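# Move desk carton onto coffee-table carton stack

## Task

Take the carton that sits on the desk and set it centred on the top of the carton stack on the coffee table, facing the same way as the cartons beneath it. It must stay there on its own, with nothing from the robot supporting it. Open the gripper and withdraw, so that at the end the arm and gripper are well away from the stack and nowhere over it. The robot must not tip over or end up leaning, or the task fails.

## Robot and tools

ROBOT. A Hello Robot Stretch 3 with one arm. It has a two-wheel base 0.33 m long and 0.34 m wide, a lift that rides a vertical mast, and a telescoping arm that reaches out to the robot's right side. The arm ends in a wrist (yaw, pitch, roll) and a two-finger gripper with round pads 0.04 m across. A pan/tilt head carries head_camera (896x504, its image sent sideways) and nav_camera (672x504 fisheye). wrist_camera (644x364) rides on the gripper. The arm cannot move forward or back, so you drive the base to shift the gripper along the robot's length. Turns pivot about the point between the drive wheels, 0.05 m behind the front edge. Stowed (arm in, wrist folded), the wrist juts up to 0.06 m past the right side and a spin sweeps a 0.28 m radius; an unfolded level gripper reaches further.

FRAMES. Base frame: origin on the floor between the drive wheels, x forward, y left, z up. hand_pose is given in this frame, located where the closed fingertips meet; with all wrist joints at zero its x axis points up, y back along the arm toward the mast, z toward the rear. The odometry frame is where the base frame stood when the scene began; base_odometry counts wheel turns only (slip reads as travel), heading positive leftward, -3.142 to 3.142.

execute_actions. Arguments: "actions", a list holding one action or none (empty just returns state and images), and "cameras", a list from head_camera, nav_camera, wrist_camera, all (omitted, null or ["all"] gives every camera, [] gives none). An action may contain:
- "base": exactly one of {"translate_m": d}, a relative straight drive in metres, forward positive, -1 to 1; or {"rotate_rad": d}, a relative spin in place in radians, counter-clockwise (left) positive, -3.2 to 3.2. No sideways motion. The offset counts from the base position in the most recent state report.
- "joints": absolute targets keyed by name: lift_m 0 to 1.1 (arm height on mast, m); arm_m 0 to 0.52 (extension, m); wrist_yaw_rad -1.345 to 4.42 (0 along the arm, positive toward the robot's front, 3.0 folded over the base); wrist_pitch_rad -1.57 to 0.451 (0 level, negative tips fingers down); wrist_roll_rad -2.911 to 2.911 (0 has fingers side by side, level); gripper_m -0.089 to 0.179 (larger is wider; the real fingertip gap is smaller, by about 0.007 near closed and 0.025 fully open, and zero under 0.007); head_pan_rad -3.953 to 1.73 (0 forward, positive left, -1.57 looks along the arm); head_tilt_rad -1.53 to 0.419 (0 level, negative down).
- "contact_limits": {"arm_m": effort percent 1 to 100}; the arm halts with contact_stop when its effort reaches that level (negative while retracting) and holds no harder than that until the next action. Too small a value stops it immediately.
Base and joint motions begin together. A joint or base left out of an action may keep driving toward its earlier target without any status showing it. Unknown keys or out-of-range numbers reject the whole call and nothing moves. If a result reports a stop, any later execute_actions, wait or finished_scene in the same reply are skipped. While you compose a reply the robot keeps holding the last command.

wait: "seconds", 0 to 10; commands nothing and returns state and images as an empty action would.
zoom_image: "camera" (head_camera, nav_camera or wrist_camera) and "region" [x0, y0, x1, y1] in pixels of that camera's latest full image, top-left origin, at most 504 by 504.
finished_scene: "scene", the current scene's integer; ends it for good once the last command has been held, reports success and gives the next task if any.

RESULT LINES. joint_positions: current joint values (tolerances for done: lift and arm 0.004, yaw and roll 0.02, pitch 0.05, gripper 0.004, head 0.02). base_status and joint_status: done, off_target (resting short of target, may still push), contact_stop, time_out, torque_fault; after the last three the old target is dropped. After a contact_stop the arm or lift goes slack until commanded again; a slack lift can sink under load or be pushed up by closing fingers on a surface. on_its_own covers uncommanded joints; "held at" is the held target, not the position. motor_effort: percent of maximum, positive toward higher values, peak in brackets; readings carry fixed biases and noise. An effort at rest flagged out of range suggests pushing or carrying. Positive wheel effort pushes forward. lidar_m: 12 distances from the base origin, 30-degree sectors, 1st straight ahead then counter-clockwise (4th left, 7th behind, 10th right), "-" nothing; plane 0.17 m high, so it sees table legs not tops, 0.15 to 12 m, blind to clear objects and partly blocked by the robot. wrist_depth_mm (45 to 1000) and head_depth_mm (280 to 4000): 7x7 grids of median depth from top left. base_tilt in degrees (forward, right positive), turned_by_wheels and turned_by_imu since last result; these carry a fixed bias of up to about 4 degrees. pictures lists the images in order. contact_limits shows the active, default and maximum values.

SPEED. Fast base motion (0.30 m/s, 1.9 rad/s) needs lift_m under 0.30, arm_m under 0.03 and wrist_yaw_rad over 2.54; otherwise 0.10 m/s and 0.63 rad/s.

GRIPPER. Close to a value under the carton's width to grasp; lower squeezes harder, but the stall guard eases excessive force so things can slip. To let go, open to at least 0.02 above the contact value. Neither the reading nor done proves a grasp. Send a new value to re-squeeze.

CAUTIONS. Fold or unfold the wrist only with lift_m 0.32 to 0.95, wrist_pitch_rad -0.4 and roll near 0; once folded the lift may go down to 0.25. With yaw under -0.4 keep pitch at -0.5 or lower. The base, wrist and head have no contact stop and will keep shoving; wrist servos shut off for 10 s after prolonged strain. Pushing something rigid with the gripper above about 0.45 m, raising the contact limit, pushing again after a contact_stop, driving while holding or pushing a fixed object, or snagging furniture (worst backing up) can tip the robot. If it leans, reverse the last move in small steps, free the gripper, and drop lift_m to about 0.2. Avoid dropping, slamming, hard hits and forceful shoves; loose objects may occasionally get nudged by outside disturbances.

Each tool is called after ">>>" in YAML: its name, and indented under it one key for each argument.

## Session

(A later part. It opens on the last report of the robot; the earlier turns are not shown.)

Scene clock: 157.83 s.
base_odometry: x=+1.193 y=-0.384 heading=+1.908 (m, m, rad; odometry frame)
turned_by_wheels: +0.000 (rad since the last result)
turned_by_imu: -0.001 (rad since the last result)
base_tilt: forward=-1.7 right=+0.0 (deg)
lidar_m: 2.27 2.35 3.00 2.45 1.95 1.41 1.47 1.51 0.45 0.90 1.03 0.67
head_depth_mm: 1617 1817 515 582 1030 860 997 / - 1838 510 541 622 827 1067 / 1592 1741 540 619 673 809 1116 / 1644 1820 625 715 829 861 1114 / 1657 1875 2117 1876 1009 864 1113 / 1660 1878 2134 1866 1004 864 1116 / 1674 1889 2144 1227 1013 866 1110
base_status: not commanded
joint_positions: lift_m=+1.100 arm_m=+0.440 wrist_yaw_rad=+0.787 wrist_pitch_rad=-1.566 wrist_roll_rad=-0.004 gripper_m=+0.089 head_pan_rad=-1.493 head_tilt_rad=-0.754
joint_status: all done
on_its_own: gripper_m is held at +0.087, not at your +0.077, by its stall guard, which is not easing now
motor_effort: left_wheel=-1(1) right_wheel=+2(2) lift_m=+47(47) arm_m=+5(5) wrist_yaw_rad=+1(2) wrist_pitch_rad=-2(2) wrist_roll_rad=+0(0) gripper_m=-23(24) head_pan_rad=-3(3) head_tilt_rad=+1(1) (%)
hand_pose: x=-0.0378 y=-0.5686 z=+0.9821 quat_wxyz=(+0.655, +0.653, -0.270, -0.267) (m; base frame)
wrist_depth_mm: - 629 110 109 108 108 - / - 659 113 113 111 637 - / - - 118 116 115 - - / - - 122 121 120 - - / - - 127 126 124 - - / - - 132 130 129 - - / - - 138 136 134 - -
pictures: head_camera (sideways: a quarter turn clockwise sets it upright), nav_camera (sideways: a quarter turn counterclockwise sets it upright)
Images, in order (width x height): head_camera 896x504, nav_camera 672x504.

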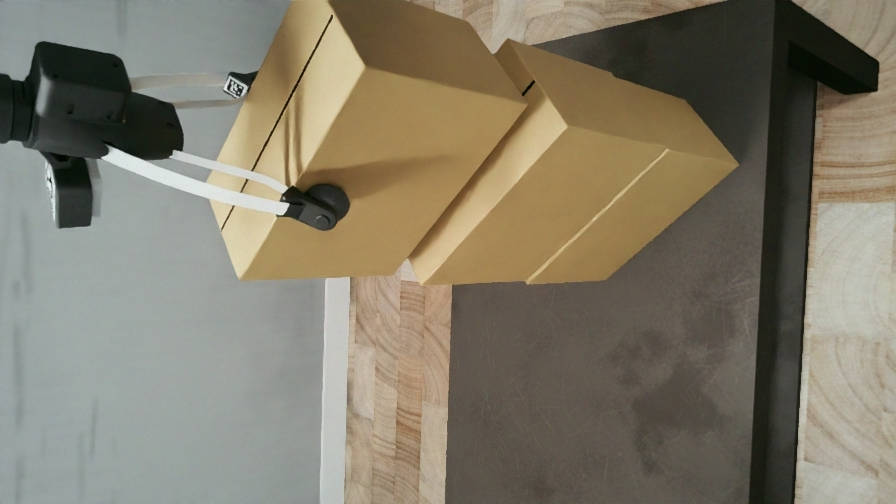

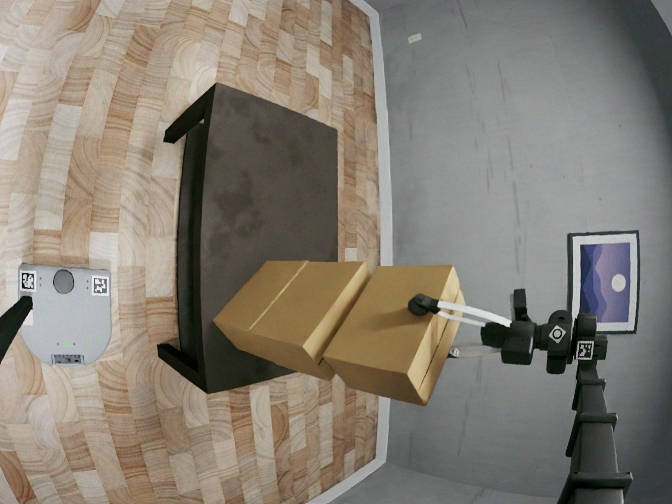

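>>> execute_actions:
  actions:
    - {"base":{"translate_m":0.015},"joints":{"arm_m":0.435,"wrist_yaw_rad":0.745,"lift_m":1.07}}
  cameras: ["head_camera","nav_camera"]

Scene clock: 160.03 s.
base_odometry: x=+1.188 y=-0.370 heading=+1.908 (m, m, rad; odometry frame)
turned_by_wheels: +0.000 (rad since the last result)
turned_by_imu: -0.001 (rad since the last result)
base_tilt: forward=-1.7 right=+0.1 (deg)
lidar_m: 2.27 2.33 2.99 2.45 1.96 1.43 1.48 1.53 0.45 0.91 1.02 0.65
head_depth_mm: 1635 1815 546 572 959 862 992 / - 1913 545 533 617 809 1094 / 1605 1834 564 609 701 820 1113 / 1639 1857 627 720 861 864 1104 / 1649 1867 2113 1887 1008 863 1121 / 1657 1882 2118 1882 1013 866 1115 / 1658 1904 2123 1227 1011 863 1112
base_status: done
joint_positions: lift_m=+1.074 arm_m=+0.435 wrist_yaw_rad=+0.748 wrist_pitch_rad=-1.568 wrist_roll_rad=-0.004 gripper_m=+0.089 head_pan_rad=-1.493 head_tilt_rad=-0.754
joint_status: lift_m contact_stop (moved -0.026 of -0.030); the others done
on_its_own: gripper_m is held at +0.087, not at your +0.077, by its stall guard, which is not easing now; lift_m is slack since a contact_stop, until your next command for it
motor_effort: left_wheel=-1(4) right_wheel=+1(6) lift_m=+37(45) arm_m=-6(5) wrist_yaw_rad=-1(2) wrist_pitch_rad=-1(2) wrist_roll_rad=+0(0) gripper_m=-24(24) head_pan_rad=-3(3) head_tilt_rad=+1(1) (%)
hand_pose: x=-0.0375 y=-0.5633 z=+0.9561 quat_wxyz=(+0.649, +0.648, -0.282, -0.281) (m; base frame)
wrist_depth_mm: 619 609 109 109 108 109 968 / - 624 113 112 111 609 - / - - 117 116 115 625 - / - - 122 121 119 - - / - - 126 125 124 - - / - - 131 130 129 - - / - - 137 135 134 - -
pictures: head_camera (sideways: a quarter turn clockwise sets it upright), nav_camera (sideways: a quarter turn counterclockwise sets it upright)
Images, in order (width x height): head_camera 896x504, nav_camera 672x504.

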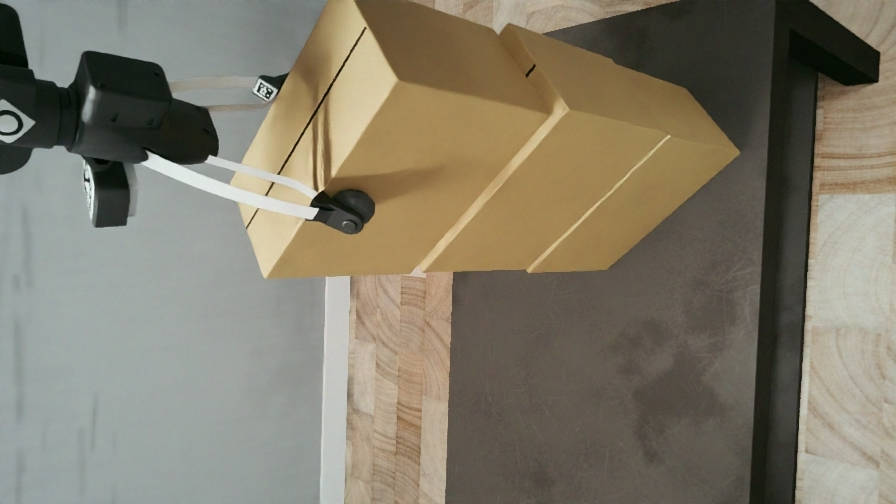

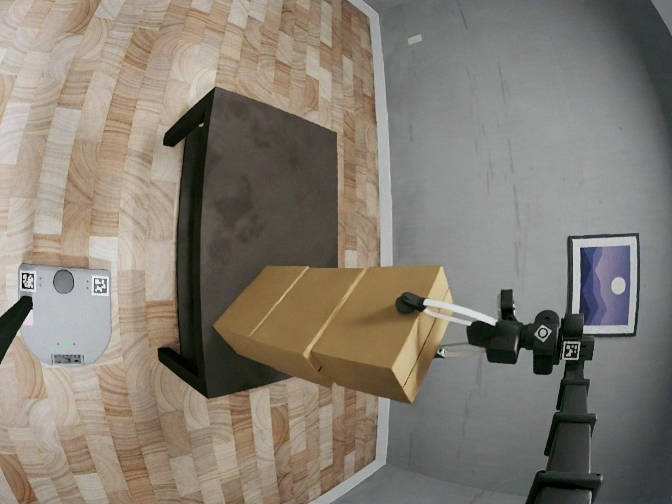

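>>> zoom_image:
  camera: "head_camera"
  region: [380,0,700,300]

Region (380, 0, 700, 300) of head_camera's 896x504 image, scaled by 1.575, with more detail than that image has; it fills the top 472 rows of this view, and the rest is white.

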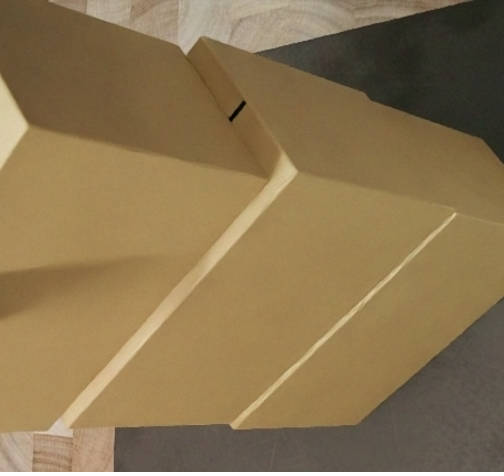

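>>> execute_actions:
  actions:
    - {"joints":{"lift_m":1.09}}
  cameras: []

>>> execute_actions:
  actions:
    - {"joints":{"arm_m":0.414}}
  cameras: []

>>> execute_actions:
  actions:
    - {"joints":{"lift_m":1.074}}
  cameras: ["head_camera"]

>>> zoom_image:
  camera: "head_camera"
  region: [380,0,700,300]

Scene clock: 162.57 s.
base_odometry: x=+1.188 y=-0.370 heading=+1.908 (m, m, rad; odometry frame)
turned_by_wheels: +0.000 (rad since the last result)
turned_by_imu: -0.001 (rad since the last result)
base_tilt: forward=-1.5 right=+0.0 (deg)
lidar_m: 2.27 2.33 2.99 2.45 1.96 1.43 1.49 1.53 0.45 0.91 1.02 0.65
head_depth_mm: 1592 1846 519 572 961 858 993 / - 1897 519 534 619 814 1100 / 1617 1791 545 611 701 823 1121 / 1645 1836 625 720 857 864 1109 / 1657 1861 2116 1846 1007 863 1116 / 1669 1871 2125 1869 1006 868 1114 / 1662 1894 2124 1216 1009 865 1111
base_status: not commanded
joint_positions: lift_m=+1.090 arm_m=+0.435 wrist_yaw_rad=+0.748 wrist_pitch_rad=-1.567 wrist_roll_rad=-0.004 gripper_m=+0.089 head_pan_rad=-1.493 head_tilt_rad=-0.754
joint_status: all done
on_its_own: gripper_m is held at +0.087, not at your +0.077, by its stall guard, which is not easing now
motor_effort: left_wheel=-1(1) right_wheel=+1(1) lift_m=+47(50) arm_m=-6(6) wrist_yaw_rad=-2(3) wrist_pitch_rad=-2(2) wrist_roll_rad=+0(0) gripper_m=-24(24) head_pan_rad=-3(3) head_tilt_rad=+1(1) (%)
hand_pose: x=-0.0373 y=-0.5636 z=+0.9721 quat_wxyz=(+0.649, +0.648, -0.282, -0.280) (m; base frame)
wrist_depth_mm: - 619 110 109 108 109 - / - 644 113 112 111 628 - / - - 117 116 115 - - / - - 122 121 120 - - / - - 126 126 123 - - / - - 132 130 129 - - / - - 137 136 134 - -
pictures: none
No camera images: the call's "cameras" was empty. Leave "cameras" out to get every camera's image.

Scene clock: 163.63 s.
base_odometry: x=+1.188 y=-0.370 heading=+1.908 (m, m, rad; odometry frame)
turned_by_wheels: +0.000 (rad since the last result)
turned_by_imu: +0.000 (rad since the last result)
base_tilt: forward=-1.6 right=+0.0 (deg)
lidar_m: 2.27 2.33 3.00 2.45 1.96 1.43 1.49 1.52 0.45 0.91 1.03 0.65
head_depth_mm: 1581 1836 518 531 963 861 996 / - 1893 519 505 615 812 1099 / 1597 1791 537 583 699 824 1112 / 1642 1857 596 712 860 863 1118 / 1657 1860 2125 1874 1009 858 1115 / 1660 1867 2118 1873 1004 860 1115 / 1666 1898 2126 1219 1012 864 1114
base_status: not commanded
joint_positions: lift_m=+1.090 arm_m=+0.414 wrist_yaw_rad=+0.748 wrist_pitch_rad=-1.567 wrist_roll_rad=-0.004 gripper_m=+0.089 head_pan_rad=-1.493 head_tilt_rad=-0.754
joint_status: all done
on_its_own: gripper_m is held at +0.087, not at your +0.077, by its stall guard, which is not easing now
motor_effort: left_wheel=-1(1) right_wheel=+1(1) lift_m=+48(47) arm_m=-6(6) wrist_yaw_rad=-1(2) wrist_pitch_rad=-2(2) wrist_roll_rad=+0(0) gripper_m=-24(24) head_pan_rad=-3(3) head_tilt_rad=+2(2) (%)
hand_pose: x=-0.0373 y=-0.5426 z=+0.9721 quat_wxyz=(+0.649, +0.648, -0.282, -0.280) (m; base frame)
wrist_depth_mm: - 617 109 109 108 109 - / - 649 113 112 111 618 - / - - 117 116 115 - - / - - 122 121 120 - - / - - 126 125 124 - - / - - 131 131 129 - - / - - 137 135 135 - -
pictures: none
No camera images: the call's "cameras" was empty. Leave "cameras" out to get every camera's image.

Scene clock: 164.60 s.
base_odometry: x=+1.188 y=-0.370 heading=+1.908 (m, m, rad; odometry frame)
turned_by_wheels: +0.000 (rad since the last result)
turned_by_imu: +0.000 (rad since the last result)
base_tilt: forward=-1.5 right=+0.2 (deg)
lidar_m: 2.27 2.34 2.99 2.46 1.96 1.43 1.49 1.52 0.45 0.91 1.02 0.65
head_depth_mm: 1618 1822 1970 532 959 857 991 / - - 547 504 617 813 1091 / 1606 1855 547 584 701 817 1109 / 1637 1858 615 710 860 864 1117 / 1665 1867 2107 1870 1009 865 1113 / 1661 1877 2152 1881 1012 863 1116 / 1659 1887 2134 1222 1010 863 1115
base_status: not commanded
joint_positions: lift_m=+1.074 arm_m=+0.414 wrist_yaw_rad=+0.748 wrist_pitch_rad=-1.567 wrist_roll_rad=-0.004 gripper_m=+0.089 head_pan_rad=-1.493 head_tilt_rad=-0.754
joint_status: all done
on_its_own: gripper_m is held at +0.087, not at your +0.077, by its stall guard, which is not easing now
motor_effort: left_wheel=-1(1) right_wheel=+1(1) lift_m=+27(44) arm_m=-6(6) wrist_yaw_rad=-3(3) wrist_pitch_rad=-2(2) wrist_roll_rad=+0(0) gripper_m=-24(24) head_pan_rad=-3(4) head_tilt_rad=+1(2) (%)
hand_pose: x=-0.0374 y=-0.5425 z=+0.9567 quat_wxyz=(+0.649, +0.648, -0.282, -0.281) (m; base frame)
wrist_depth_mm: - 609 109 109 108 109 983 / - 642 113 112 111 599 - / - - 117 116 115 622 - / - - 122 120 119 - - / - - 126 125 124 - - / - - 131 130 129 - - / - - 138 136 134 - -
pictures: head_camera (sideways: a quarter turn clockwise sets it upright)
Images, in order (width x height): head_camera 896x504.

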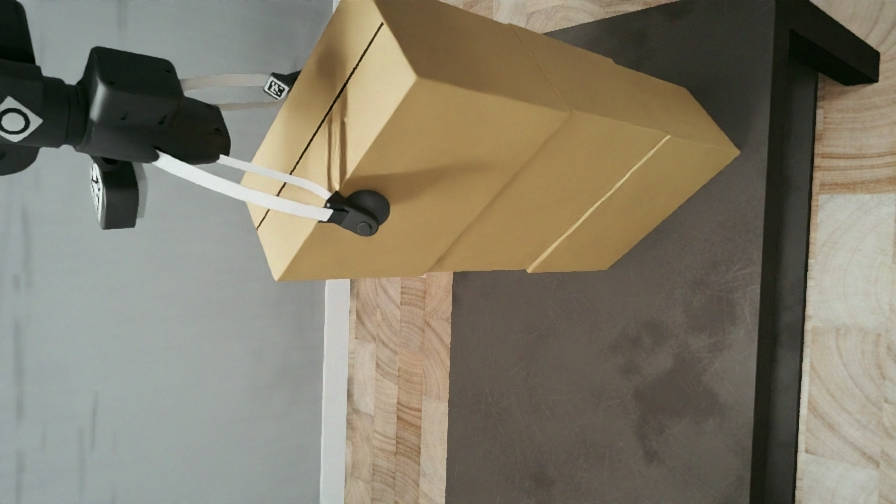

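Region (380, 0, 700, 300) of head_camera's 896x504 image, scaled by 1.575, with more detail than that image has; it fills the top 472 rows of this view, and the rest is white.

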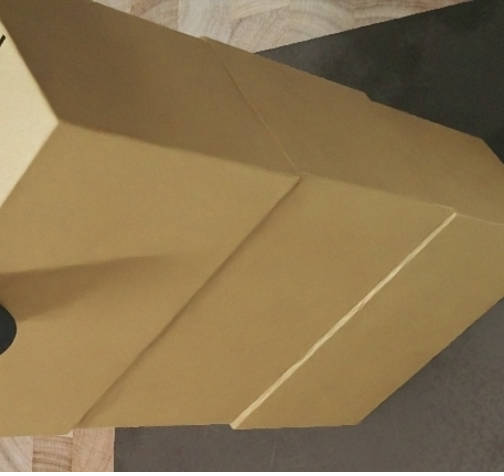

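>>> execute_actions:
  actions:
    - {"joints":{"lift_m":1.068}}
  cameras: []

>>> execute_actions:
  actions:
    - {"joints":{"gripper_m":0.179}}

Scene clock: 168.33 s.
base_odometry: x=+1.188 y=-0.370 heading=+1.908 (m, m, rad; odometry frame)
turned_by_wheels: +0.000 (rad since the last result)
turned_by_imu: -0.001 (rad since the last result)
base_tilt: forward=-1.7 right=+0.0 (deg)
lidar_m: 2.27 2.34 2.99 2.46 1.96 1.43 1.49 1.52 0.45 0.91 1.02 0.65
head_depth_mm: 1627 1833 1983 531 962 865 992 / - - 547 506 617 814 1090 / 1606 1837 546 583 701 822 1116 / 1653 1863 611 711 861 861 1113 / 1655 1861 2113 1860 1013 861 1114 / 1657 1881 2143 1870 1014 865 1114 / 1666 1890 2129 1217 1014 866 1115
base_status: not commanded
joint_positions: lift_m=+1.074 arm_m=+0.414 wrist_yaw_rad=+0.748 wrist_pitch_rad=-1.569 wrist_roll_rad=-0.004 gripper_m=+0.089 head_pan_rad=-1.493 head_tilt_rad=-0.754
joint_status: lift_m contact_stop (moved -0.001 of -0.006)
on_its_own: gripper_m is held at +0.087, not at your +0.077, by its stall guard, which is not easing now; lift_m is slack since a contact_stop, until your next command for it (your +1.068 is given up)
motor_effort: left_wheel=-1(1) right_wheel=+1(1) lift_m=+38(37) arm_m=-6(6) wrist_yaw_rad=-2(2) wrist_pitch_rad=-1(1) wrist_roll_rad=+0(0) gripper_m=-24(24) head_pan_rad=-3(3) head_tilt_rad=+2(1) (%)
hand_pose: x=-0.0376 y=-0.5422 z=+0.9560 quat_wxyz=(+0.649, +0.648, -0.282, -0.281) (m; base frame)
wrist_depth_mm: - 608 109 108 108 109 984 / - 622 113 112 111 603 - / - - 117 116 115 620 - / - - 121 121 119 - - / - - 126 125 124 - - / - - 131 130 129 - - / - - 137 135 134 - -
pictures: none
No camera images: the call's "cameras" was empty. Leave "cameras" out to get every camera's image.

not run: a stop came earlier in this reply.

>>> execute_actions:
  actions:
    - {"joints":{"gripper_m":0.179,"lift_m":1.078}}
  cameras: ["head_camera"]

>>> execute_actions:
  actions:
    - {"joints":{"lift_m":1.1,"wrist_pitch_rad":0.0}}
  cameras: ["head_camera"]

Scene clock: 170.87 s.
base_odometry: x=+1.188 y=-0.370 heading=+1.908 (m, m, rad; odometry frame)
turned_by_wheels: +0.000 (rad since the last result)
turned_by_imu: -0.001 (rad since the last result)
base_tilt: forward=-1.8 right=+0.0 (deg)
lidar_m: 2.27 2.33 3.00 2.46 1.96 1.43 1.48 1.53 0.45 0.91 1.02 0.65
head_depth_mm: 1615 1842 545 534 957 862 999 / - 1912 546 505 616 814 1092 / 1592 1846 547 582 701 820 1116 / 1635 1851 615 710 860 861 1120 / 1644 1882 2101 1873 1011 865 1117 / 1669 1873 2102 1881 1012 864 1116 / 1666 1874 2117 1217 1012 861 1117
base_status: not commanded
joint_positions: lift_m=+1.078 arm_m=+0.414 wrist_yaw_rad=+0.748 wrist_pitch_rad=-1.567 wrist_roll_rad=-0.004 gripper_m=+0.179 head_pan_rad=-1.493 head_tilt_rad=-0.754
joint_status: all done
motor_effort: left_wheel=-1(1) right_wheel=+1(1) lift_m=+47(48) arm_m=-6(7) wrist_yaw_rad=-1(2) wrist_pitch_rad=-1(2) wrist_roll_rad=+0(0) gripper_m=+0(100) head_pan_rad=-4(3) head_tilt_rad=+2(2) (%)
hand_pose: x=-0.0374 y=-0.5425 z=+0.9601 quat_wxyz=(+0.649, +0.648, -0.282, -0.281) (m; base frame)
wrist_depth_mm: - 611 112 111 110 609 - / - 636 116 115 114 611 - / - - 120 120 118 - - / - - 125 123 123 - - / - - 130 128 127 - - / - - 135 133 132 - - / - - 141 139 138 - -
pictures: head_camera (sideways: a quarter turn clockwise sets it upright)
Images, in order (width x height): head_camera 896x504.

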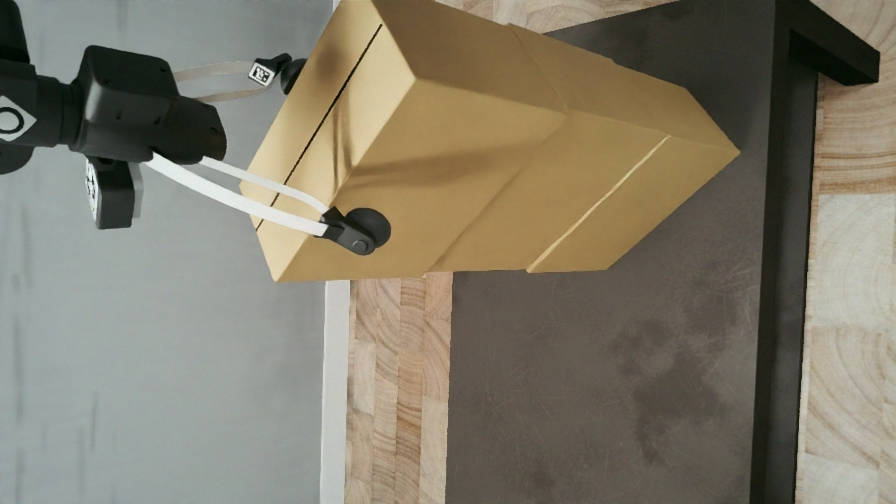

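Scene clock: 172.53 s.
base_odometry: x=+1.188 y=-0.370 heading=+1.908 (m, m, rad; odometry frame)
turned_by_wheels: +0.000 (rad since the last result)
turned_by_imu: +0.000 (rad since the last result)
base_tilt: forward=-1.6 right=+0.0 (deg)
lidar_m: 2.27 2.34 3.00 2.45 1.96 1.43 1.49 1.52 0.45 0.91 1.02 0.66
head_depth_mm: 1612 1829 1958 535 957 863 994 / 1646 1840 546 506 616 817 1096 / 1681 1823 553 584 701 825 1110 / 1675 1849 605 709 859 862 1112 / 1649 1870 2138 1848 1013 862 1116 / 1652 1868 2118 1887 1012 863 1109 / 1670 1886 2133 1222 1013 860 1120
base_status: not commanded
joint_positions: lift_m=+1.100 arm_m=+0.414 wrist_yaw_rad=+0.748 wrist_pitch_rad=-0.024 wrist_roll_rad=-0.004 gripper_m=+0.179 head_pan_rad=-1.493 head_tilt_rad=-0.754
joint_status: all done
motor_effort: left_wheel=-1(1) right_wheel=+1(1) lift_m=+46(47) arm_m=-6(6) wrist_yaw_rad=-2(1) wrist_pitch_rad=+14(14) wrist_roll_rad=+0(0) gripper_m=+0(1) head_pan_rad=-3(2) head_tilt_rad=+2(2) (%)
hand_pose: x=+0.1525 y=-0.7467 z=+1.2082 quat_wxyz=(+0.663, +0.266, -0.653, +0.251) (m; base frame)
wrist_depth_mm: - - - - - - 877 / - - - - - - 881 / - - - - - - 951 / - - - - - - 932 / - - - - - - 963 / - - - - - - 955 / - - - - - - -
pictures: head_camera (sideways: a quarter turn clockwise sets it upright)
Images, in order (width x height): head_camera 896x504.

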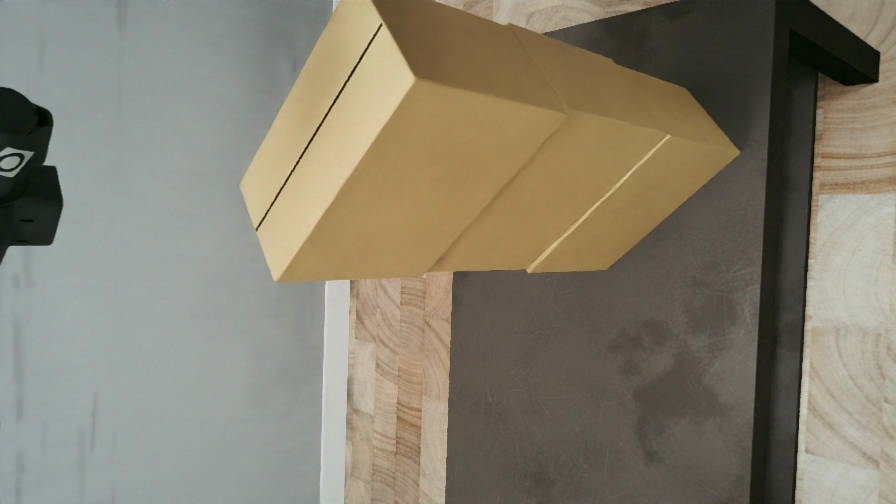

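Placed nicely. Retract and move away.

>>> execute_actions:
  actions:
    - {"joints":{"arm_m":0.0,"wrist_yaw_rad":1.57},"base":{"translate_m":0.5}}
  cameras: ["nav_camera"]

>>> finished_scene:
  scene: 1

Scene clock: 180.03 s.
base_odometry: x=+1.023 y=+0.102 heading=+1.908 (m, m, rad; odometry frame)
turned_by_wheels: +0.000 (rad since the last result)
turned_by_imu: +0.000 (rad since the last result)
base_tilt: forward=-1.7 right=+0.0 (deg)
lidar_m: 1.77 1.82 2.39 2.40 2.94 1.87 1.99 0.84 1.14 0.35 0.36 1.86
head_depth_mm: - - - - 997 868 1039 / - - - - 999 863 1091 / 1613 1822 - - 1011 867 1096 / 1623 1842 - - 1008 862 1041 / 1625 1836 - - 1473 1329 1134 / 1642 1796 - - 1477 1328 1155 / - - - - 1480 1317 1154
base_status: done
joint_positions: lift_m=+1.100 arm_m=+0.001 wrist_yaw_rad=+1.568 wrist_pitch_rad=-0.023 wrist_roll_rad=-0.004 gripper_m=+0.179 head_pan_rad=-1.493 head_tilt_rad=-0.754
joint_status: all done
motor_effort: left_wheel=-1(2) right_wheel=+1(5) lift_m=+46(46) arm_m=-6(6) wrist_yaw_rad=+2(3) wrist_pitch_rad=+14(14) wrist_roll_rad=+0(0) gripper_m=+0(0) head_pan_rad=-3(3) head_tilt_rad=+1(2) (%)
hand_pose: x=+0.2342 y=-0.1466 z=+1.2083 quat_wxyz=(+0.508, +0.504, -0.493, +0.495) (m; base frame)
wrist_depth_mm: - - - - - - - / - - - - - - - / - - - - - - - / - - - - - - - / - - - - - - - / - - - - - - - / - - - - - - -
pictures: nav_camera (sideways: a quarter turn counterclockwise sets it upright)
Images, in order (width x height): nav_camera 672x504.

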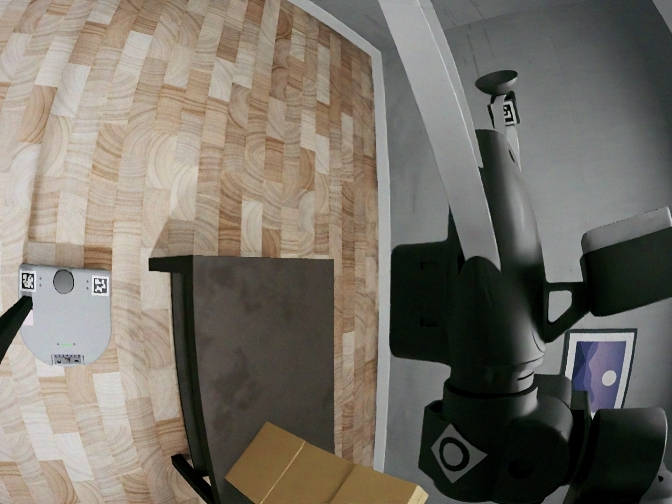

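The scene is finished: the task was done.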